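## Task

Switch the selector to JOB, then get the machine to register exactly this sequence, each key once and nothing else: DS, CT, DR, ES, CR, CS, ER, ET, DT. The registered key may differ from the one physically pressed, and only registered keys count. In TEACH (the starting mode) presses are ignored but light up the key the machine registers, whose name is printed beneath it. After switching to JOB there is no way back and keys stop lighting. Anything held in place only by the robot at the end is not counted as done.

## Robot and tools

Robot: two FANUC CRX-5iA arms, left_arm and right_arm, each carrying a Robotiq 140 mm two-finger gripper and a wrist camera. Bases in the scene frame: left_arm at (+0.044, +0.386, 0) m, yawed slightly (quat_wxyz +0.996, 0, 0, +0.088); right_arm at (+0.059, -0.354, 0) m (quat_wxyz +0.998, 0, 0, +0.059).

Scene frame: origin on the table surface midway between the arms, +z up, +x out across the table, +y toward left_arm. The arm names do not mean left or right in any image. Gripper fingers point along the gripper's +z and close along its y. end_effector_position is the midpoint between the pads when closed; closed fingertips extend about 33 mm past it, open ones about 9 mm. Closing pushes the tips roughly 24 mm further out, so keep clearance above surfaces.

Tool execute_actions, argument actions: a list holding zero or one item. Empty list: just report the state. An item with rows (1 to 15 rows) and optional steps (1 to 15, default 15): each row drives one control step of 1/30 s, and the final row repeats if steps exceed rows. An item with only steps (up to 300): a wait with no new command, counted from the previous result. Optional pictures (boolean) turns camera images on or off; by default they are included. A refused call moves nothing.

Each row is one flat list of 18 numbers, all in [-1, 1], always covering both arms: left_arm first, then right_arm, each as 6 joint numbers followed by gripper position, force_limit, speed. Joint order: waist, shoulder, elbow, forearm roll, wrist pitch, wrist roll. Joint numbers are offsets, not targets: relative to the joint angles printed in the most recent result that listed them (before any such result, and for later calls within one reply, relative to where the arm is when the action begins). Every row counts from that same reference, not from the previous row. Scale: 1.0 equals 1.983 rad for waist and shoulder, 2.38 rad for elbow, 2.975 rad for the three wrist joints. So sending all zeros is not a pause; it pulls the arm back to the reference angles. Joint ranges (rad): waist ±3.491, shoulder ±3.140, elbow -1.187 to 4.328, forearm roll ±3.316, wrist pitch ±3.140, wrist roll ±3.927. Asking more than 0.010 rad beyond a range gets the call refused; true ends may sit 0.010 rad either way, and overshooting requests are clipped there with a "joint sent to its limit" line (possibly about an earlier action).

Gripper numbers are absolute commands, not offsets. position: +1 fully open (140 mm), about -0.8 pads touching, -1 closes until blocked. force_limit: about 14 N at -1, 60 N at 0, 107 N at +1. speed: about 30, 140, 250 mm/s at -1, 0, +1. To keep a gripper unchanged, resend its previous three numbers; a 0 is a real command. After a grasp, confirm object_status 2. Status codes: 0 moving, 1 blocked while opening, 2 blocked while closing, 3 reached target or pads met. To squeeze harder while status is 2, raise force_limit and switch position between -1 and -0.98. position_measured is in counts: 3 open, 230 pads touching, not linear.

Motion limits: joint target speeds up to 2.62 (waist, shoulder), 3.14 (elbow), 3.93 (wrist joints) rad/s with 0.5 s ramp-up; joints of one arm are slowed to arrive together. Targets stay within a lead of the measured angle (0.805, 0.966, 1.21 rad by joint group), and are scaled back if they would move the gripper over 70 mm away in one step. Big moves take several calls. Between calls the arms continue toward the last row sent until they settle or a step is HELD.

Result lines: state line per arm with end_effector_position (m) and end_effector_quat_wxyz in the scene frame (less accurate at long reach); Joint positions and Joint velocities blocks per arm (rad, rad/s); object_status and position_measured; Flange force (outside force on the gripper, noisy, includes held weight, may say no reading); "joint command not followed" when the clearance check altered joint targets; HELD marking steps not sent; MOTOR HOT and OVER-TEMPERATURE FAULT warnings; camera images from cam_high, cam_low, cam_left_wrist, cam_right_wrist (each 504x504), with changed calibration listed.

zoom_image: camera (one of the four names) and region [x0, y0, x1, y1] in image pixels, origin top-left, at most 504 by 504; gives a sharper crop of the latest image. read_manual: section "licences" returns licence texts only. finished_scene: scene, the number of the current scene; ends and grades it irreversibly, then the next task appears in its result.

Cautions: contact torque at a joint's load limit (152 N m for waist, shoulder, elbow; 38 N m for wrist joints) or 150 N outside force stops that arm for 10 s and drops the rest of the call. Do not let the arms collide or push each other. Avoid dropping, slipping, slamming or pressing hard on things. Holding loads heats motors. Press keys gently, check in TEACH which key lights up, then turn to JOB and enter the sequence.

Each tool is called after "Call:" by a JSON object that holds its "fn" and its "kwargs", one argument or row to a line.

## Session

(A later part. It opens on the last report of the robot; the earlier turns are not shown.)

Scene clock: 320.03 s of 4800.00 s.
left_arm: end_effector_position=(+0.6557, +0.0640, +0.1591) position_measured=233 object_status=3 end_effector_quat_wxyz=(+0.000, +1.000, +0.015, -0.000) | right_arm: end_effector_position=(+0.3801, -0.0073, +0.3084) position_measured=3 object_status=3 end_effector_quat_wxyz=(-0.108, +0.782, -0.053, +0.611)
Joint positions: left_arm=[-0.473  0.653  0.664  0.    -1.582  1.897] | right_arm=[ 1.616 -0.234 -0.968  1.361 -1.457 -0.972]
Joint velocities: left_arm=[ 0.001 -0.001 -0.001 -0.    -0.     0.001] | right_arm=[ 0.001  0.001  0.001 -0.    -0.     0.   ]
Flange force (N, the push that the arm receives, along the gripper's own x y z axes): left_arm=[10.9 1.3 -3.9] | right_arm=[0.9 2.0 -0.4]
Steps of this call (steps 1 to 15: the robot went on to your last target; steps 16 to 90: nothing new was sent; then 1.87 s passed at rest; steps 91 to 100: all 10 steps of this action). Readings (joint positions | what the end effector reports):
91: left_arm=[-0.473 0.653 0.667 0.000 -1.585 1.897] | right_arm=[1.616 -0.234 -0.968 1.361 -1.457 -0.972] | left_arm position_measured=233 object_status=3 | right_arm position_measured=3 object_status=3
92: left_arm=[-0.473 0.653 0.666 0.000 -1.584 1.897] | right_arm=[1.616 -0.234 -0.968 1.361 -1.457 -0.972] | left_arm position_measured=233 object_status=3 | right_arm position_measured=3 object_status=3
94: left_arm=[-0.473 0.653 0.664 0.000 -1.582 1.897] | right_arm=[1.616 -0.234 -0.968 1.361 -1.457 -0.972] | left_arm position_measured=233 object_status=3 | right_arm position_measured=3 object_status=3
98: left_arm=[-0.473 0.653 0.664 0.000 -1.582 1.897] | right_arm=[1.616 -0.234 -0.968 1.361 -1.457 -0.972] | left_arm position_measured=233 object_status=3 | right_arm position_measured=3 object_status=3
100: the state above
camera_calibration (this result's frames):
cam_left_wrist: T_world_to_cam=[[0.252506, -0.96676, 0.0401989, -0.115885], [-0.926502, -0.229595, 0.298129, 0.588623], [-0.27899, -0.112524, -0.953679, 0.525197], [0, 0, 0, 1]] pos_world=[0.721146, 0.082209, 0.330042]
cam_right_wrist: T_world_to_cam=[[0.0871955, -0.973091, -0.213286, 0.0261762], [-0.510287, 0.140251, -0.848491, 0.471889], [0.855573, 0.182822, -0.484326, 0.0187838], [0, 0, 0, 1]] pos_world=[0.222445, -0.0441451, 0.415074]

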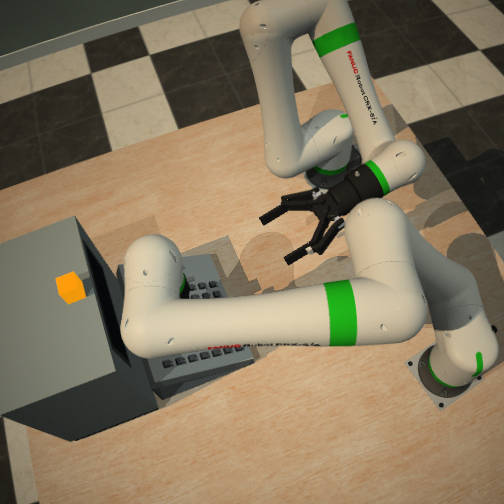

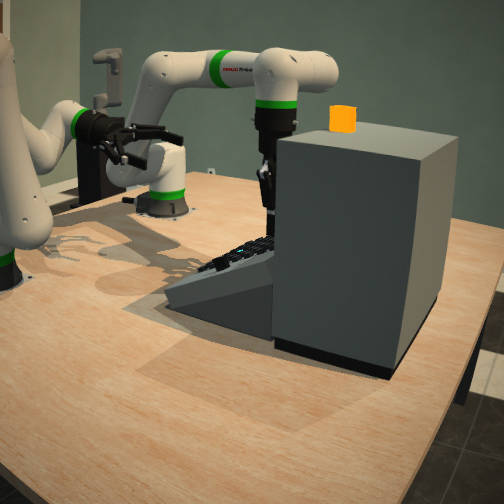

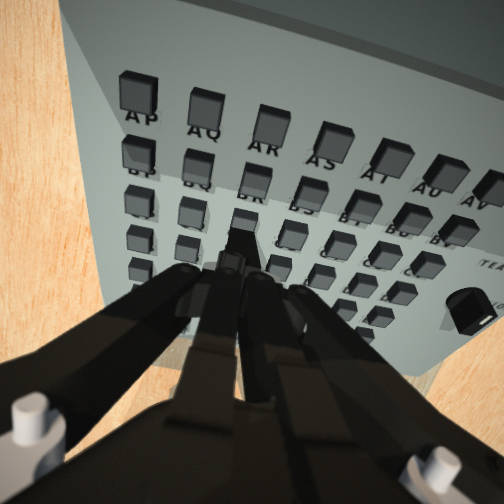

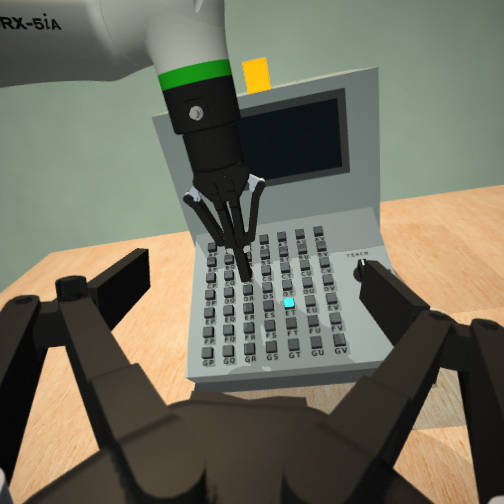

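Call:
{"fn": "execute_actions", "kwargs": {
  "actions": [
    {"rows": [[0, -0.00002, -0.00124, 0, 0.00096, 0, -1, 0, 0, 0, 0, 0, 0, 0, 0, 1, 0, 0]], "steps": 10}
  ]
}}

Scene clock: 325.57 s of 4800.00 s.
left_arm: end_effector_position=(+0.6556, +0.0639, +0.1578) position_measured=233 object_status=3 end_effector_quat_wxyz=(+0.000, +1.000, +0.015, -0.000) | right_arm: end_effector_position=(+0.3801, -0.0073, +0.3084) position_measured=3 object_status=3 end_effector_quat_wxyz=(-0.108, +0.782, -0.053, +0.611)
Joint positions: left_arm=[-0.473  0.653  0.661  0.    -1.579  1.897] | right_arm=[ 1.616 -0.234 -0.968  1.361 -1.457 -0.972]
Joint velocities: left_arm=[-0.    -0.001 -0.001 -0.     0.002 -0.   ] | right_arm=[ 0.     0.001 -0.    -0.    -0.001  0.001]
Flange force (N, the push that the arm receives, along the gripper's own x y z axes): left_arm=[6.6 0.4 -3.6] | right_arm=[-1.0 -2.3 0.3]
Steps of this call (steps 1 to 15: the robot went on to your last target; steps 16 to 90: nothing new was sent; then 2.20 s passed at rest; steps 91 to 100: all 10 steps of this action). Readings (joint positions | what the end effector reports):
91: left_arm=[-0.473 0.653 0.664 0.000 -1.582 1.897] | right_arm=[1.616 -0.234 -0.968 1.361 -1.457 -0.972] | left_arm position_measured=233 object_status=3 | right_arm position_measured=3 object_status=3
92: left_arm=[-0.473 0.653 0.663 0.000 -1.581 1.897] | right_arm=[1.616 -0.234 -0.968 1.361 -1.457 -0.972] | left_arm position_measured=233 object_status=3 | right_arm position_measured=3 object_status=3
94: left_arm=[-0.473 0.653 0.661 0.000 -1.580 1.897] | right_arm=[1.616 -0.234 -0.968 1.361 -1.457 -0.972] | left_arm position_measured=233 object_status=3 | right_arm position_measured=3 object_status=3
98: left_arm=[-0.473 0.653 0.661 0.000 -1.579 1.897] | right_arm=[1.616 -0.234 -0.968 1.361 -1.457 -0.972] | left_arm position_measured=233 object_status=3 | right_arm position_measured=3 object_status=3
100: the state above
camera_calibration (this result's frames):
cam_left_wrist: T_world_to_cam=[[0.252424, -0.966779, 0.0402675, -0.115873], [-0.926465, -0.229472, 0.298337, 0.588839], [-0.279185, -0.112614, -0.953611, 0.524082], [0, 0, 0, 1]] pos_world=[0.721104, 0.0821169, 0.328764]
cam_right_wrist: T_world_to_cam=[[0.0871952, -0.973091, -0.213286, 0.026176], [-0.510287, 0.140251, -0.848491, 0.471889], [0.855573, 0.182821, -0.484326, 0.0187837], [0, 0, 0, 1]] pos_world=[0.222445, -0.0441452, 0.415074]

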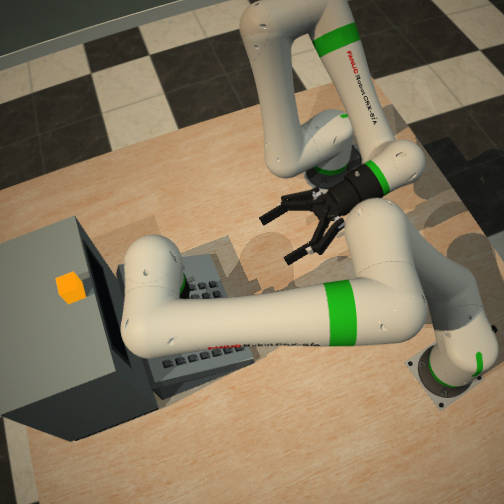

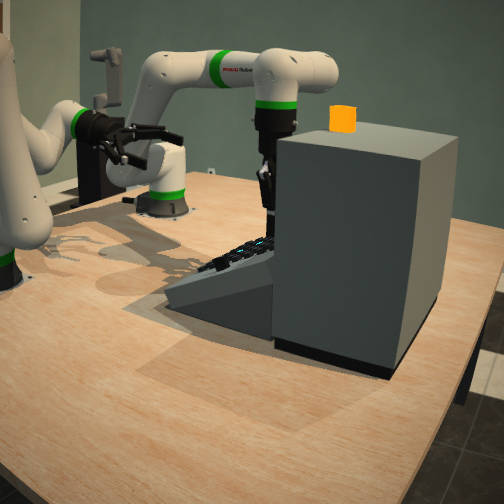

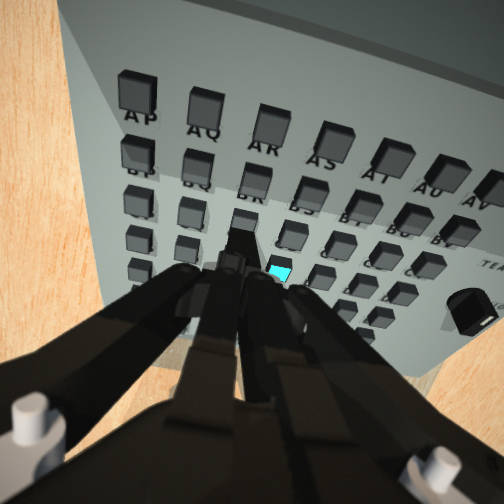

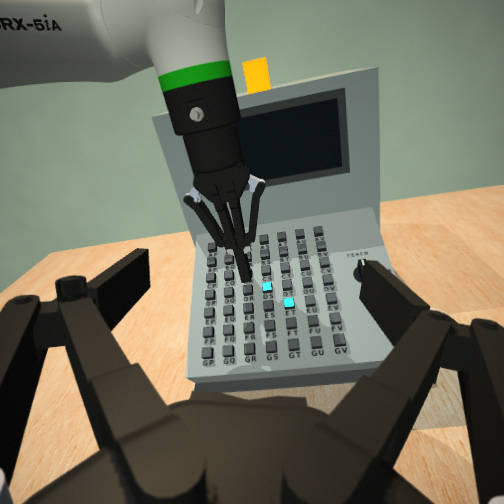

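Call:
{"fn": "execute_actions", "kwargs": {
  "actions": [
    {"rows": [[0, -0.00002, -0.00083, 0, 0.00064, 0, -1, 0, 0, 0, 0, 0, 0, 0, 0, 1, 0, 0]], "steps": 10}
  ],
  "pictures": false
}}

Scene clock: 331.83 s of 4800.00 s.
left_arm: end_effector_position=(+0.6557, +0.0640, +0.1571) position_measured=233 object_status=3 end_effector_quat_wxyz=(+0.000, +1.000, +0.015, -0.000) | right_arm: end_effector_position=(+0.3801, -0.0073, +0.3084) position_measured=3 object_status=3 end_effector_quat_wxyz=(-0.108, +0.782, -0.053, +0.611)
Joint positions: left_arm=[-0.473  0.653  0.659  0.    -1.577  1.897] | right_arm=[ 1.616 -0.234 -0.968  1.361 -1.457 -0.972]
Joint velocities: left_arm=[ 0.    -0.001 -0.    -0.    -0.     0.   ] | right_arm=[-0.    -0.001  0.001 -0.    -0.     0.   ]
Flange force (N, the push that the arm receives, along the gripper's own x y z axes): left_arm=[0.1 -3.9 -16.8] | right_arm=[2.3 0.3 0.6]
Steps of this call (steps 1 to 15: the robot went on to your last target; steps 16 to 90: nothing new was sent; then 2.93 s passed at rest; steps 91 to 100: all 10 steps of this action). Readings (joint positions | what the end effector reports):
91: left_arm=[-0.473 0.653 0.661 0.000 -1.579 1.897] | right_arm=[1.616 -0.234 -0.968 1.361 -1.457 -0.972] | left_arm position_measured=233 object_status=3 | right_arm position_measured=3 object_status=3
92: left_arm=[-0.473 0.653 0.660 0.000 -1.578 1.897] | right_arm=[1.616 -0.234 -0.968 1.361 -1.457 -0.972] | left_arm position_measured=233 object_status=3 | right_arm position_measured=3 object_status=3
94: left_arm=[-0.473 0.653 0.659 0.000 -1.578 1.897] | right_arm=[1.616 -0.234 -0.968 1.361 -1.457 -0.972] | left_arm position_measured=233 object_status=3 | right_arm position_measured=3 object_status=3
98: left_arm=[-0.473 0.653 0.659 0.000 -1.577 1.897] | right_arm=[1.616 -0.234 -0.968 1.361 -1.457 -0.972] | left_arm position_measured=233 object_status=3 | right_arm position_measured=3 object_status=3
100: the state above

Lift off while I compute.

Call:
{"fn": "execute_actions", "kwargs": {
  "actions": [
    {"rows": [[0, 0.0004, 0.01242, 0, -0.0096, 0, -1, 0, 0, 0, 0, 0, 0, 0, 0, 1, 0, 0]], "steps": 10}
  ],
  "pictures": false
}}

Scene clock: 336.30 s of 4800.00 s.
left_arm: end_effector_position=(+0.6557, +0.0638, +0.1691) position_measured=233 object_status=3 end_effector_quat_wxyz=(+0.000, +1.000, +0.015, -0.000) | right_arm: end_effector_position=(+0.3801, -0.0073, +0.3084) position_measured=3 object_status=3 end_effector_quat_wxyz=(-0.108, +0.782, -0.053, +0.611)
Joint positions: left_arm=[-0.473  0.654  0.689  0.    -1.606  1.897] | right_arm=[ 1.616 -0.234 -0.968  1.361 -1.457 -0.972]
Joint velocities: left_arm=[-0.001  0.     0.    -0.    -0.001 -0.   ] | right_arm=[ 0.001 -0.    -0.001 -0.     0.    -0.   ]
Flange force (N, the push that the arm receives, along the gripper's own x y z axes): left_arm=[4.0 -0.7 0.4] | right_arm=[1.8 3.1 -0.7]
Steps of this call (steps 1 to 15: the robot went on to your last target; steps 16 to 90: nothing new was sent; then 1.13 s passed at rest; steps 91 to 100: all 10 steps of this action). Readings (joint positions | what the end effector reports):
91: left_arm=[-0.473 0.653 0.659 0.000 -1.577 1.897] | right_arm=[1.616 -0.234 -0.968 1.361 -1.457 -0.972] | left_arm position_measured=233 object_status=3 | right_arm position_measured=3 object_status=3
92: left_arm=[-0.473 0.653 0.664 0.000 -1.582 1.897] | right_arm=[1.616 -0.234 -0.968 1.361 -1.457 -0.972] | left_arm position_measured=233 object_status=3 | right_arm position_measured=3 object_status=3
94: left_arm=[-0.473 0.654 0.682 0.000 -1.600 1.897] | right_arm=[1.616 -0.234 -0.968 1.361 -1.457 -0.972] | left_arm position_measured=233 object_status=3 | right_arm position_measured=3 object_status=3
98: left_arm=[-0.473 0.654 0.688 0.000 -1.606 1.897] | right_arm=[1.616 -0.234 -0.968 1.361 -1.457 -0.972] | left_arm position_measured=233 object_status=3 | right_arm position_measured=3 object_status=3
100: the state above

Call:
{"fn": "execute_actions", "kwargs": {
  "actions": [
    {"rows": [[-0.01568, 0.08469, 0.13120, 0, -0.04851, 0.01052, -1, 0, 0, 0, 0, 0, 0, 0, 0, 1, 0, 0]], "steps": 15}
  ],
  "pictures": false
}}

Call:
{"fn": "execute_actions", "kwargs": {
  "actions": [
    {"steps": 6}
  ]
}}

Scene clock: 379.40 s of 4800.00 s.
left_arm: end_effector_position=(+0.6873, +0.0309, +0.1844) position_measured=233 object_status=3 end_effector_quat_wxyz=(+0.000, +1.000, +0.015, -0.000) | right_arm: end_effector_position=(+0.3801, -0.0073, +0.3084) position_measured=3 object_status=3 end_effector_quat_wxyz=(-0.108, +0.782, -0.053, +0.611)
Joint positions: left_arm=[-0.504  0.821  1.     0.    -1.75   1.928] | right_arm=[ 1.616 -0.234 -0.968  1.361 -1.457 -0.972]
Joint velocities: left_arm=[-0.001  0.002  0.007 -0.    -0.004  0.   ] | right_arm=[ 0.001 -0.     0.001  0.     0.    -0.   ]
Flange force (N, the push that the arm receives, along the gripper's own x y z axes): left_arm=no reading | right_arm=[1.0 3.1 -2.1]
Steps of this call (steps 1 to 15: the robot went on to your last target; steps 16 to 90: nothing new was sent; then 39.60 s passed at rest; steps 91 to 105: all 15 steps of this action). Readings (joint positions | what the end effector reports):
91: left_arm=[-0.473 0.653 0.689 0.000 -1.606 1.897] | right_arm=[1.616 -0.234 -0.968 1.361 -1.457 -0.972] | left_arm position_measured=233 object_status=3 | right_arm position_measured=3 object_status=3
92: left_arm=[-0.473 0.656 0.694 0.000 -1.608 1.897] | right_arm=[1.616 -0.234 -0.968 1.361 -1.457 -0.972] | left_arm position_measured=233 object_status=3 | right_arm position_measured=3 object_status=3
94: left_arm=[-0.476 0.672 0.724 0.000 -1.622 1.901] | right_arm=[1.616 -0.234 -0.968 1.361 -1.457 -0.972] | left_arm position_measured=233 object_status=3 | right_arm position_measured=3 object_status=3
98: left_arm=[-0.491 0.748 0.865 0.000 -1.687 1.915] | right_arm=[1.616 -0.234 -0.968 1.361 -1.457 -0.972] | left_arm position_measured=233 object_status=3 | right_arm position_measured=3 object_status=3
105: the state above

Scene clock: 379.60 s of 4800.00 s.
left_arm: end_effector_position=(+0.6873, +0.0308, +0.1845) position_measured=233 object_status=3 end_effector_quat_wxyz=(+0.000, +1.000, +0.015, -0.000) | right_arm: end_effector_position=(+0.3801, -0.0073, +0.3084) position_measured=3 object_status=3 end_effector_quat_wxyz=(-0.108, +0.782, -0.053, +0.611)
Joint positions: left_arm=[-0.504  0.821  1.001  0.    -1.75   1.928] | right_arm=[ 1.616 -0.234 -0.968  1.361 -1.457 -0.972]
Joint velocities: left_arm=[0.    0.001 0.001 0.001 0.001 0.001] | right_arm=[-0.001  0.001 -0.001 -0.    -0.     0.   ]
Flange force (N, the push that the arm receives, along the gripper's own x y z axes): left_arm=no reading | right_arm=[0.7 2.1 0.6]
Steps of this call (steps 1 to 6: the robot went on to your last target). Readings (joint positions | what the end effector reports):
1: left_arm=[-0.504 0.821 1.001 0.000 -1.750 1.928] | right_arm=[1.616 -0.234 -0.968 1.361 -1.457 -0.972] | left_arm position_measured=233 object_status=3 | right_arm position_measured=3 object_status=3
2: left_arm=[-0.504 0.821 1.001 0.000 -1.750 1.928] | right_arm=[1.616 -0.234 -0.968 1.361 -1.457 -0.972] | left_arm position_measured=233 object_status=3 | right_arm position_measured=3 object_status=3
4: left_arm=[-0.504 0.821 1.001 0.000 -1.750 1.928] | right_arm=[1.616 -0.234 -0.968 1.361 -1.457 -0.972] | left_arm position_measured=233 object_status=3 | right_arm position_measured=3 object_status=3
6: the state above
camera_calibration (this result's frames):
cam_left_wrist: T_world_to_cam=[[0.252538, -0.966748, 0.0402871, -0.157006], [-0.92647, -0.229588, 0.298233, 0.602618], [-0.279066, -0.11264, -0.953643, 0.554551], [0, 0, 0, 1]] pos_world=[0.752714, 0.0490331, 0.355448]
cam_right_wrist: T_world_to_cam=[[0.0871952, -0.973091, -0.213286, 0.026176], [-0.510287, 0.140251, -0.848491, 0.471888], [0.855573, 0.182821, -0.484326, 0.0187838], [0, 0, 0, 1]] pos_world=[0.222445, -0.0441452, 0.415074]

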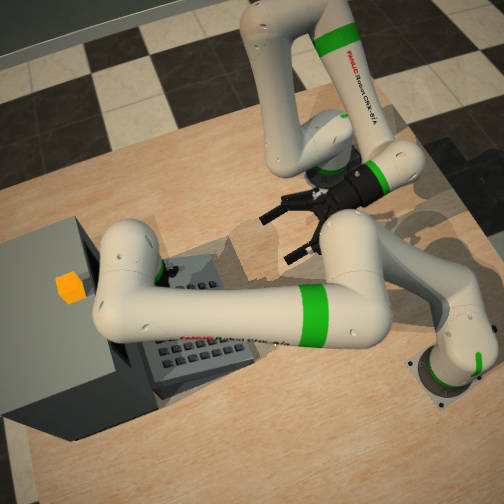

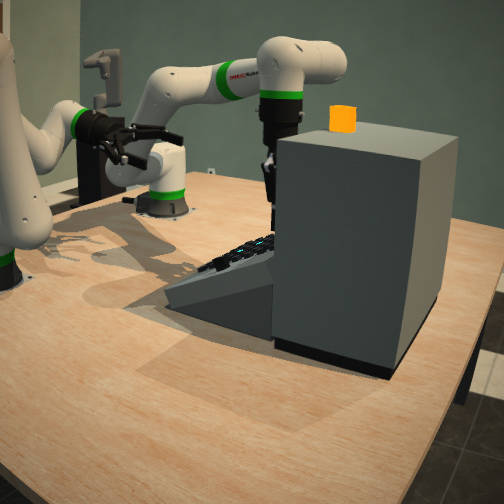

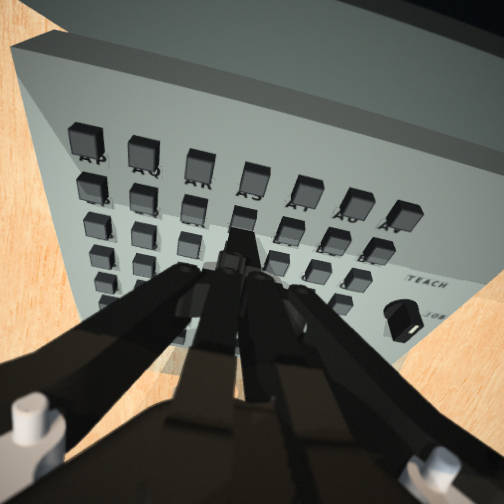

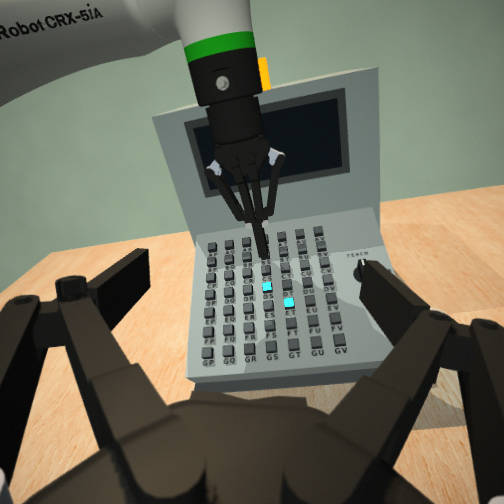

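Call:
{"fn": "execute_actions", "kwargs": {
  "actions": [
    {"rows": [[0, -0.00081, -0.00339, 0, 0.00217, 0, -1, 0, 0, 0, 0, 0, 0, 0, 0, 1, 0, 0], [0, -0.00162, -0.00677, 0, 0.00434, 0, -1, 0, 0, 0, 0, 0, 0, 0, 0, 1, 0, 0], [0, -0.00242, -0.01016, 0, 0.00651, 0, -1, 0, 0, 0, 0, 0, 0, 0, 0, 1, 0, 0], [0, -0.00323, -0.01354, 0, 0.00868, 0, -1, 0, 0, 0, 0, 0, 0, 0, 0, 1, 0, 0], [0, -0.00404, -0.01693, 0, 0.01085, 0, -1, 0, 0, 0, 0, 0, 0, 0, 0, 1, 0, 0]], "steps": 13}
  ]
}}

Scene clock: 388.97 s of 4800.00 s.
left_arm: end_effector_position=(+0.6873, +0.0307, +0.1733) position_measured=233 object_status=3 end_effector_quat_wxyz=(+0.000, +1.000, +0.015, -0.000) | right_arm: end_effector_position=(+0.3801, -0.0073, +0.3084) position_measured=3 object_status=3 end_effector_quat_wxyz=(-0.108, +0.782, -0.053, +0.611)
Joint positions: left_arm=[-0.504  0.813  0.961  0.    -1.718  1.928] | right_arm=[ 1.616 -0.234 -0.968  1.361 -1.457 -0.972]
Joint velocities: left_arm=[-0.     0.002 -0.002  0.     0.001  0.001] | right_arm=[ 0.001  0.001 -0.002  0.    -0.     0.001]
Flange force (N, the push that the arm receives, along the gripper's own x y z axes): left_arm=no reading | right_arm=[0.4 -0.7 1.3]
Steps of this call (steps 1 to 15: the robot went on to your last target; steps 16 to 90: nothing new was sent; then 5.93 s passed at rest; steps 91 to 103: all 13 steps of this action). Readings (joint positions | what the end effector reports):
91: left_arm=[-0.504 0.821 1.001 0.000 -1.750 1.928] | right_arm=[1.616 -0.234 -0.968 1.361 -1.457 -0.972] | left_arm position_measured=233 object_status=3 | right_arm position_measured=3 object_status=3
92: left_arm=[-0.504 0.821 0.997 0.000 -1.748 1.928] | right_arm=[1.616 -0.234 -0.968 1.361 -1.457 -0.972] | left_arm position_measured=233 object_status=3 | right_arm position_measured=3 object_status=3
94: left_arm=[-0.504 0.819 0.986 0.000 -1.738 1.928] | right_arm=[1.616 -0.234 -0.968 1.361 -1.457 -0.972] | left_arm position_measured=233 object_status=3 | right_arm position_measured=3 object_status=3
98: left_arm=[-0.504 0.814 0.962 0.000 -1.719 1.928] | right_arm=[1.616 -0.234 -0.968 1.361 -1.457 -0.972] | left_arm position_measured=233 object_status=3 | right_arm position_measured=3 object_status=3
103: the state above
camera_calibration (this result's frames):
cam_left_wrist: T_world_to_cam=[[0.252517, -0.966748, 0.040408, -0.156611], [-0.92648, -0.229533, 0.298244, 0.605959], [-0.279052, -0.112749, -0.953634, 0.543818], [0, 0, 0, 1]] pos_world=[0.752709, 0.0489989, 0.344208]
cam_right_wrist: T_world_to_cam=[[0.0871954, -0.973091, -0.213286, 0.026176], [-0.510287, 0.140251, -0.848491, 0.471888], [0.855573, 0.182822, -0.484326, 0.0187838], [0, 0, 0, 1]] pos_world=[0.222445, -0.0441451, 0.415074]

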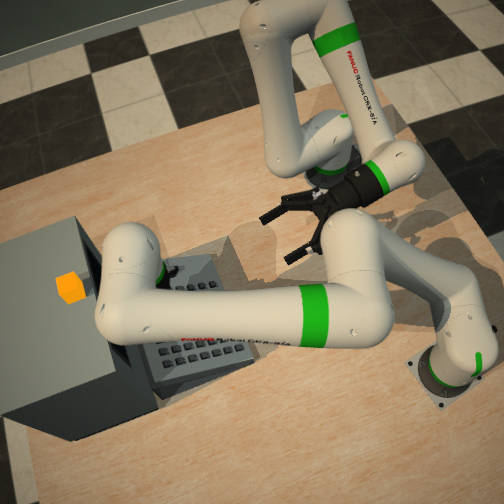

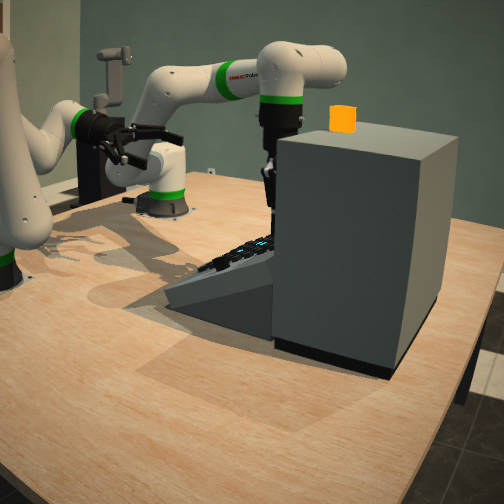

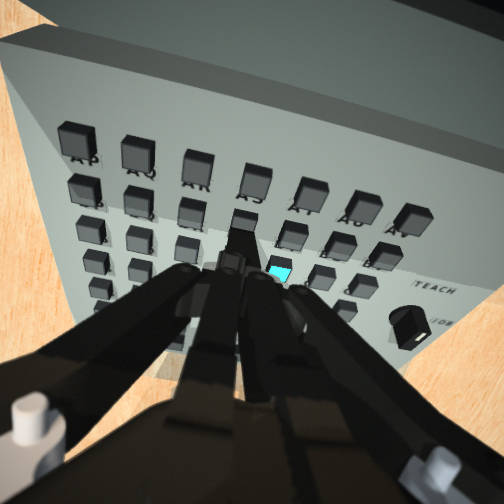

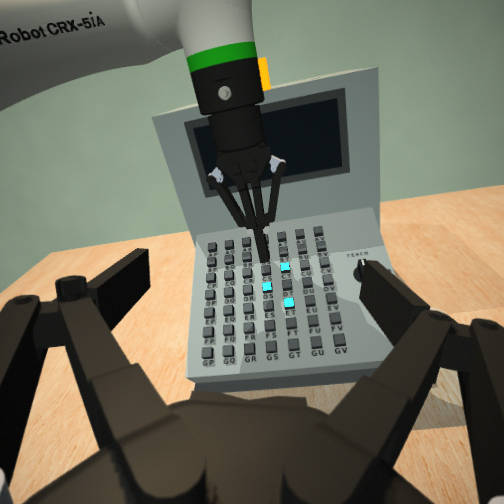

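Call:
{"fn": "execute_actions", "kwargs": {
  "actions": [
    {"rows": [[0, 0.00404, 0.01693, 0, -0.01085, 0, -1, 0, 0, 0, 0, 0, 0, 0, 0, 1, 0, 0]], "steps": 10}
  ],
  "pictures": false
}}

Scene clock: 395.73 s of 4800.00 s.
left_arm: end_effector_position=(+0.6873, +0.0308, +0.1845) position_measured=233 object_status=3 end_effector_quat_wxyz=(+0.000, +1.000, +0.015, -0.000) | right_arm: end_effector_position=(+0.3801, -0.0073, +0.3084) position_measured=3 object_status=3 end_effector_quat_wxyz=(-0.108, +0.782, -0.053, +0.611)
Joint positions: left_arm=[-0.504  0.821  1.001  0.    -1.75   1.928] | right_arm=[ 1.616 -0.234 -0.968  1.361 -1.457 -0.972]
Joint velocities: left_arm=[-0.    -0.     0.004  0.    -0.001 -0.001] | right_arm=[ 0.001 -0.    -0.    -0.     0.    -0.   ]
Flange force (N, the push that the arm receives, along the gripper's own x y z axes): left_arm=no reading | right_arm=[0.9 0.6 1.4]
Steps of this call (steps 1 to 15: the robot went on to your last target; steps 16 to 90: nothing new was sent; then 3.43 s passed at rest; steps 91 to 100: all 10 steps of this action). Readings (joint positions | what the end effector reports):
91: left_arm=[-0.504 0.813 0.961 0.000 -1.718 1.928] | right_arm=[1.616 -0.234 -0.968 1.361 -1.457 -0.972] | left_arm position_measured=233 object_status=3 | right_arm position_measured=3 object_status=3
92: left_arm=[-0.504 0.815 0.965 0.000 -1.722 1.928] | right_arm=[1.616 -0.234 -0.968 1.361 -1.457 -0.972] | left_arm position_measured=233 object_status=3 | right_arm position_measured=3 object_status=3
94: left_arm=[-0.504 0.819 0.989 0.000 -1.740 1.928] | right_arm=[1.616 -0.234 -0.968 1.361 -1.457 -0.972] | left_arm position_measured=233 object_status=3 | right_arm position_measured=3 object_status=3
98: left_arm=[-0.504 0.821 1.000 0.000 -1.750 1.928] | right_arm=[1.616 -0.234 -0.968 1.361 -1.457 -0.972] | left_arm position_measured=233 object_status=3 | right_arm position_measured=3 object_status=3
100: the state above

Call:
{"fn": "execute_actions", "kwargs": {
  "actions": [
    {"rows": [[0.02269, -0.03502, -0.04913, 0, 0.01596, -0.01512, -1, 0, 0, 0, 0, 0, 0, 0, 0, 1, 0, 0], [0.02269, -0.03502, -0.04913, 0, 0.01596, -0.01512, -1, 0, 0, 0, 0, 0, 0, 0, 0, 1, 0, 0], [0.02269, -0.03502, -0.04913, 0, 0.01596, -0.01512, -1, 0, 0, 0, 0, 0, 0, 0, 0, 1, 0, 0], [0.02269, -0.03502, -0.04913, 0, 0.01596, -0.01512, -1, 0, 0, 0, 0, 0, 0, 0, 0, 1, 0, 0], [0.02269, -0.03502, -0.04913, 0, 0.01596, -0.01512, -1, 0, 0, 0, 0, 0, 0, 0, 0, 1, 0, 0], [0.02269, -0.03502, -0.04913, 0, 0.01596, -0.01512, -1, 0, 0, 0, 0, 0, 0, 0, 0, 1, 0, 0], [0.02269, -0.03502, -0.04913, 0, 0.01596, -0.01512, -1, 0, 0, 0, 0, 0, 0, 0, 0, 1, 0, 0], [0.02269, -0.03502, -0.04913, 0, 0.01596, -0.01512, -1, 0, 0, 0, 0, 0, 0, 0, 0, 1, 0, 0], [0.02269, -0.03567, -0.05289, 0, 0.01854, -0.01512, -1, 0, 0, 0, 0, 0, 0, 0, 0, 1, 0, 0], [0.02269, -0.03631, -0.05666, 0, 0.02112, -0.01512, -1, 0, 0, 0, 0, 0, 0, 0, 0, 1, 0, 0], [0.02269, -0.03695, -0.06042, 0, 0.02371, -0.01512, -1, 0, 0, 0, 0, 0, 0, 0, 0, 1, 0, 0], [0.02269, -0.03760, -0.06419, 0, 0.02629, -0.01512, -1, 0, 0, 0, 0, 0, 0, 0, 0, 1, 0, 0]], "steps": 15}
  ],
  "pictures": false
}}

Call:
{"fn": "execute_actions", "kwargs": {
  "actions": [
    {"steps": 6}
  ]
}}

Scene clock: 516.23 s of 4800.00 s.
left_arm: end_effector_position=(+0.6863, +0.0647, +0.1734) position_measured=233 object_status=3 end_effector_quat_wxyz=(+0.000, +1.000, +0.015, -0.000) | right_arm: end_effector_position=(+0.3801, -0.0073, +0.3084) position_measured=3 object_status=3 end_effector_quat_wxyz=(-0.108, +0.782, -0.053, +0.611)
Joint positions: left_arm=[-0.459  0.747  0.85   0.    -1.674  1.883] | right_arm=[ 1.616 -0.234 -0.968  1.361 -1.457 -0.972]
Joint velocities: left_arm=[ 0.    -0.011 -0.059 -0.001  0.05   0.001] | right_arm=[ 0.     0.001 -0.001 -0.     0.001 -0.   ]
Flange force (N, the push that the arm receives, along the gripper's own x y z axes): left_arm=[15.4 7.8 -0.7] | right_arm=[0.1 0.2 -2.5]
Steps of this call (steps 1 to 15: the robot went on to your last target; steps 16 to 90: nothing new was sent; then 117.00 s passed at rest; steps 91 to 105: all 15 steps of this action). Readings (joint positions | what the end effector reports):
91: left_arm=[-0.504 0.821 1.001 0.000 -1.750 1.928] | right_arm=[1.616 -0.234 -0.968 1.361 -1.457 -0.972] | left_arm position_measured=233 object_status=3 | right_arm position_measured=3 object_status=3
92: left_arm=[-0.503 0.818 0.996 0.001 -1.749 1.927] | right_arm=[1.616 -0.234 -0.968 1.361 -1.457 -0.972] | left_arm position_measured=233 object_status=3 | right_arm position_measured=3 object_status=3
94: left_arm=[-0.491 0.801 0.965 0.001 -1.736 1.915] | right_arm=[1.616 -0.234 -0.968 1.361 -1.457 -0.972] | left_arm position_measured=233 object_status=3 | right_arm position_measured=3 object_status=3
98: left_arm=[-0.461 0.755 0.889 0.001 -1.705 1.886] | right_arm=[1.616 -0.234 -0.968 1.361 -1.457 -0.972] | left_arm position_measured=233 object_status=3 | right_arm position_measured=3 object_status=3
105: the state above

Scene clock: 516.43 s of 4800.00 s.
left_arm: end_effector_position=(+0.6864, +0.0648, +0.1728) position_measured=233 object_status=3 end_effector_quat_wxyz=(+0.000, +1.000, +0.015, -0.000) | right_arm: end_effector_position=(+0.3801, -0.0073, +0.3084) position_measured=3 object_status=3 end_effector_quat_wxyz=(-0.108, +0.782, -0.053, +0.611)
Joint positions: left_arm=[-0.459  0.747  0.848  0.    -1.672  1.883] | right_arm=[ 1.616 -0.234 -0.968  1.361 -1.457 -0.972]
Joint velocities: left_arm=[ 0.001 -0.    -0.    -0.     0.     0.   ] | right_arm=[ 0.001 -0.001 -0.002  0.     0.     0.   ]
Flange force (N, the push that the arm receives, along the gripper's own x y z axes): left_arm=[6.4 2.4 -5.0] | right_arm=[0.4 0.9 0.7]
Steps of this call (steps 1 to 6: the robot went on to your last target). Readings (joint positions | what the end effector reports):
1: left_arm=[-0.459 0.747 0.849 0.000 -1.673 1.883] | right_arm=[1.616 -0.234 -0.968 1.361 -1.457 -0.972] | left_arm position_measured=233 object_status=3 | right_arm position_measured=3 object_status=3
2: left_arm=[-0.459 0.747 0.848 0.000 -1.672 1.883] | right_arm=[1.616 -0.234 -0.968 1.361 -1.457 -0.972] | left_arm position_measured=233 object_status=3 | right_arm position_measured=3 object_status=3
4: left_arm=[-0.459 0.747 0.848 0.000 -1.672 1.883] | right_arm=[1.616 -0.234 -0.968 1.361 -1.457 -0.972] | left_arm position_measured=233 object_status=3 | right_arm position_measured=3 object_status=3
6: the state above
camera_calibration (this result's frames):
cam_left_wrist: T_world_to_cam=[[0.252581, -0.966736, 0.0402984, -0.123458], [-0.926498, -0.229641, 0.298104, 0.613128], [-0.278933, -0.112632, -0.953682, 0.546918], [0, 0, 0, 1]] pos_world=[0.751799, 0.0830487, 0.343786]
cam_right_wrist: T_world_to_cam=[[0.0871954, -0.973091, -0.213286, 0.026176], [-0.510287, 0.140251, -0.848491, 0.471889], [0.855573, 0.182822, -0.484326, 0.0187838], [0, 0, 0, 1]] pos_world=[0.222445, -0.0441452, 0.415074]

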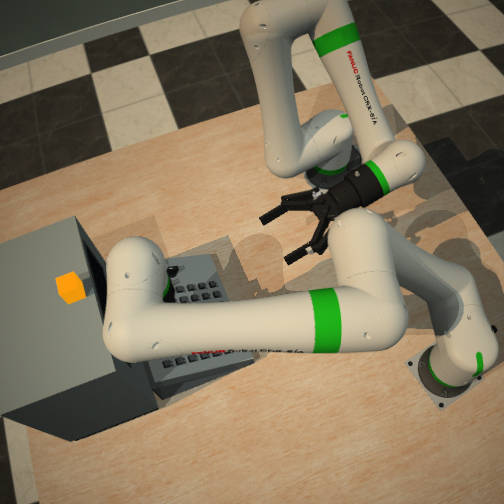

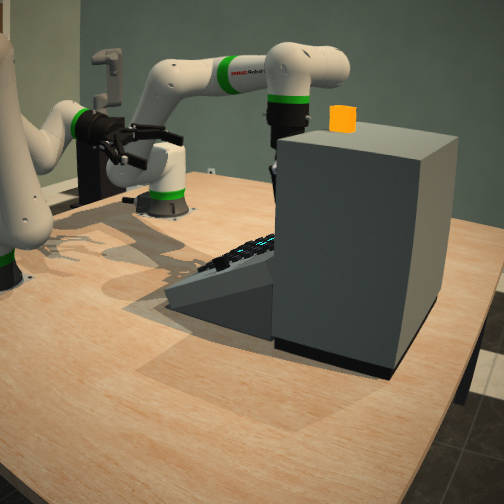

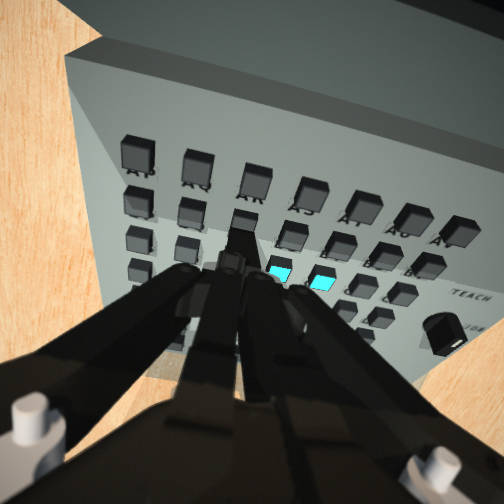

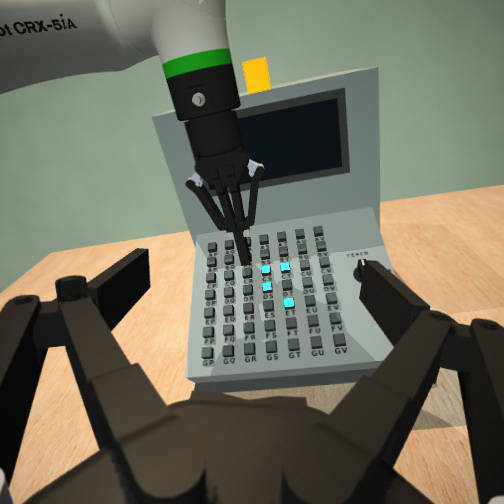

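Call:
{"fn": "execute_actions", "kwargs": {
  "actions": [
    {"rows": [[0, 0.00258, 0.01506, 0, -0.01033, 0, -1, 0, 0, 0, 0, 0, 0, 0, 0, 1, 0, 0], [0, 0.00258, 0.01506, 0, -0.01033, 0, -1, 0, 0, 0, 0, 0, 0, 0, 0, 1, 0, 0], [0, 0.00258, 0.01506, 0, -0.01033, 0, -1, 0, 0, 0, 0, 0, 0, 0, 0, 1, 0, 0], [0, 0.00258, 0.01506, 0, -0.01033, 0, -1, 0, 0, 0, 0, 0, 0, 0, 0, 1, 0, 0], [0, 0.00258, 0.01506, 0, -0.01033, 0, -1, 0, 0, 0, 0, 0, 0, 0, 0, 1, 0, 0], [0.02356, -0.02605, -0.02395, 0, 0.00180, -0.01570, -1, 0, 0, 0, 0, 0, 0, 0, 0, 1, 0, 0]], "steps": 15}
  ],
  "pictures": false
}}

Call:
{"fn": "execute_actions", "kwargs": {
  "actions": [
    {"steps": 4}
  ],
  "pictures": false
}}

Call:
{"fn": "execute_actions", "kwargs": {
  "actions": [
    {"rows": [[0, -0.00033, -0.00273, 0, 0.00197, 0, -1, 0, 0, 0, 0, 0, 0, 0, 0, 1, 0, 0], [0, -0.00065, -0.00546, 0, 0.00394, 0, -1, 0, 0, 0, 0, 0, 0, 0, 0, 1, 0, 0], [0, -0.00098, -0.00819, 0, 0.00590, 0, -1, 0, 0, 0, 0, 0, 0, 0, 0, 1, 0, 0], [0, -0.00130, -0.01093, 0, 0.00787, 0, -1, 0, 0, 0, 0, 0, 0, 0, 0, 1, 0, 0], [0, -0.00163, -0.01366, 0, 0.00984, 0, -1, 0, 0, 0, 0, 0, 0, 0, 0, 1, 0, 0]], "steps": 13}
  ]
}}

Scene clock: 544.50 s of 4800.00 s.
left_arm: end_effector_position=(+0.6855, +0.0988, +0.1845) position_measured=233 object_status=3 end_effector_quat_wxyz=(+0.000, +1.000, +0.015, +0.000) | right_arm: end_effector_position=(+0.3801, -0.0073, +0.3084) position_measured=3 object_status=3 end_effector_quat_wxyz=(-0.108, +0.782, -0.053, +0.611)
Joint positions: left_arm=[-0.413  0.695  0.791  0.    -1.667  1.837] | right_arm=[ 1.616 -0.234 -0.968  1.361 -1.457 -0.972]
Joint velocities: left_arm=[-0.    -0.001 -0.004 -0.     0.002 -0.003] | right_arm=[ 0.002  0.001 -0.     0.    -0.    -0.   ]
Flange force (N, the push that the arm receives, along the gripper's own x y z axes): left_arm=[1.7 1.9 1.9] | right_arm=[1.0 0.2 -1.2]
Steps of this call (steps 1 to 15: the robot went on to your last target; steps 16 to 90: nothing new was sent; then 24.57 s passed at rest; steps 91 to 105: all 15 steps of this action). Readings (joint positions | what the end effector reports):
91: left_arm=[-0.459 0.747 0.848 0.000 -1.672 1.883] | right_arm=[1.616 -0.234 -0.968 1.361 -1.457 -0.972] | left_arm position_measured=233 object_status=3 | right_arm position_measured=3 object_status=3
92: left_arm=[-0.459 0.748 0.853 0.000 -1.676 1.883] | right_arm=[1.616 -0.234 -0.968 1.361 -1.457 -0.972] | left_arm position_measured=233 object_status=3 | right_arm position_measured=3 object_status=3
94: left_arm=[-0.459 0.751 0.874 0.000 -1.694 1.883] | right_arm=[1.616 -0.234 -0.968 1.361 -1.457 -0.972] | left_arm position_measured=233 object_status=3 | right_arm position_measured=3 object_status=3
98: left_arm=[-0.451 0.743 0.868 0.000 -1.695 1.875] | right_arm=[1.616 -0.234 -0.968 1.361 -1.457 -0.972] | left_arm position_measured=233 object_status=3 | right_arm position_measured=3 object_status=3
105: the state above

Scene clock: 544.63 s of 4800.00 s.
left_arm: end_effector_position=(+0.6854, +0.0987, +0.1845) position_measured=233 object_status=3 end_effector_quat_wxyz=(+0.000, +1.000, +0.015, +0.000) | right_arm: end_effector_position=(+0.3801, -0.0073, +0.3084) position_measured=3 object_status=3 end_effector_quat_wxyz=(-0.108, +0.782, -0.053, +0.611)
Joint positions: left_arm=[-0.412  0.695  0.791  0.    -1.667  1.837] | right_arm=[ 1.616 -0.234 -0.968  1.361 -1.457 -0.972]
Joint velocities: left_arm=[ 0.002 -0.    -0.     0.    -0.001 -0.001] | right_arm=[ 0.001 -0.    -0.    -0.    -0.     0.001]
Flange force (N, the push that the arm receives, along the gripper's own x y z axes): left_arm=[5.6 2.7 0.6] | right_arm=[-0.4 1.2 -0.4]
Steps of this call (steps 1 to 4: the robot went on to your last target). Readings (joint positions | what the end effector reports):
1: left_arm=[-0.413 0.695 0.791 0.000 -1.667 1.837] | right_arm=[1.616 -0.234 -0.968 1.361 -1.457 -0.972] | left_arm position_measured=233 object_status=3 | right_arm position_measured=3 object_status=3
2: left_arm=[-0.413 0.695 0.791 0.000 -1.667 1.837] | right_arm=[1.616 -0.234 -0.968 1.361 -1.457 -0.972] | left_arm position_measured=233 object_status=3 | right_arm position_measured=3 object_status=3
4: the state above

Scene clock: 545.07 s of 4800.00 s.
left_arm: end_effector_position=(+0.6855, +0.0987, +0.1729) position_measured=233 object_status=3 end_effector_quat_wxyz=(+0.000, +1.000, +0.015, +0.000) | right_arm: end_effector_position=(+0.3801, -0.0073, +0.3084) position_measured=3 object_status=3 end_effector_quat_wxyz=(-0.108, +0.782, -0.053, +0.611)
Joint positions: left_arm=[-0.412  0.692  0.759  0.    -1.637  1.837] | right_arm=[ 1.616 -0.234 -0.968  1.361 -1.457 -0.972]
Joint velocities: left_arm=[-0.001  0.    -0.    -0.    -0.    -0.001] | right_arm=[-0.001 -0.     0.    -0.     0.     0.   ]
Flange force (N, the push that the arm receives, along the gripper's own x y z axes): left_arm=[13.7 5.3 -7.2] | right_arm=[-0.1 0.9 -0.2]
Steps of this call (steps 1 to 13: all 13 steps of this action). Readings (joint positions | what the end effector reports):
1: left_arm=[-0.412 0.695 0.791 0.000 -1.666 1.837] | right_arm=[1.616 -0.234 -0.968 1.361 -1.457 -0.972] | left_arm position_measured=233 object_status=3 | right_arm position_measured=3 object_status=3
2: left_arm=[-0.412 0.695 0.788 0.000 -1.664 1.837] | right_arm=[1.616 -0.234 -0.968 1.361 -1.457 -0.972] | left_arm position_measured=233 object_status=3 | right_arm position_measured=3 object_status=3
4: left_arm=[-0.412 0.694 0.778 0.000 -1.655 1.837] | right_arm=[1.616 -0.234 -0.968 1.361 -1.457 -0.972] | left_arm position_measured=233 object_status=3 | right_arm position_measured=3 object_status=3
8: left_arm=[-0.412 0.692 0.760 0.000 -1.639 1.837] | right_arm=[1.616 -0.234 -0.968 1.361 -1.457 -0.972] | left_arm position_measured=233 object_status=3 | right_arm position_measured=3 object_status=3
13: the state above
camera_calibration (this result's frames):
cam_left_wrist: T_world_to_cam=[[0.252529, -0.966746, 0.0403849, -0.0904055], [-0.926532, -0.229573, 0.298051, 0.620074], [-0.278868, -0.112684, -0.953695, 0.550487], [0, 0, 0, 1]] pos_world=[0.750862, 0.116984, 0.343834]
cam_right_wrist: T_world_to_cam=[[0.0871955, -0.973091, -0.213286, 0.026176], [-0.510287, 0.140251, -0.848491, 0.471889], [0.855573, 0.182822, -0.484326, 0.0187838], [0, 0, 0, 1]] pos_world=[0.222445, -0.0441451, 0.415074]

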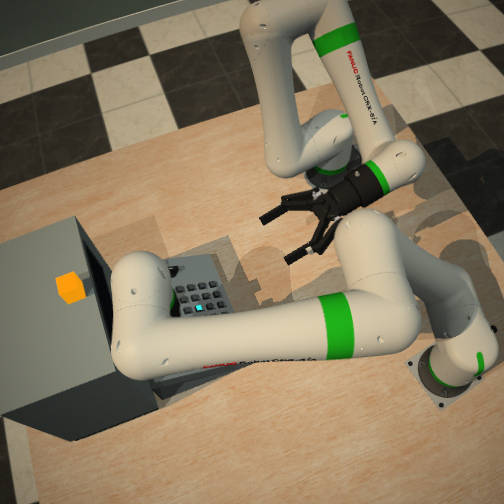

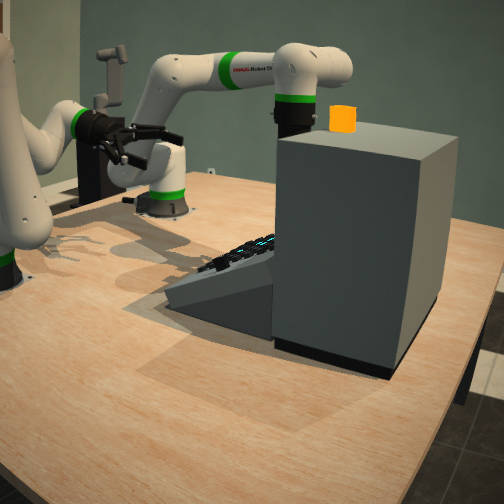

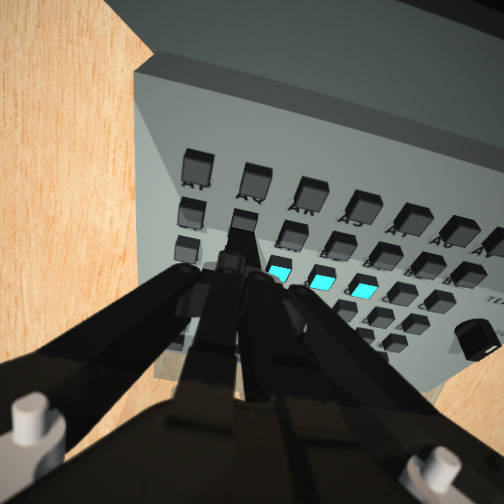

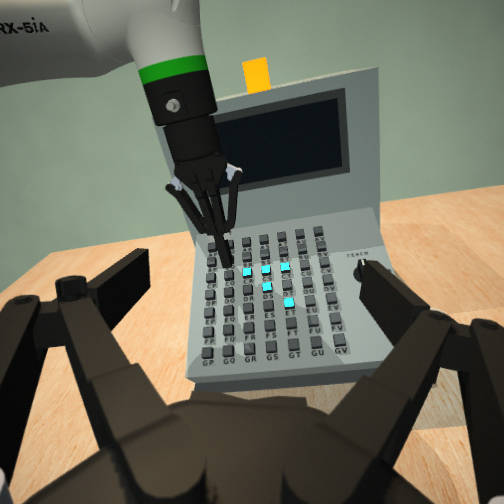

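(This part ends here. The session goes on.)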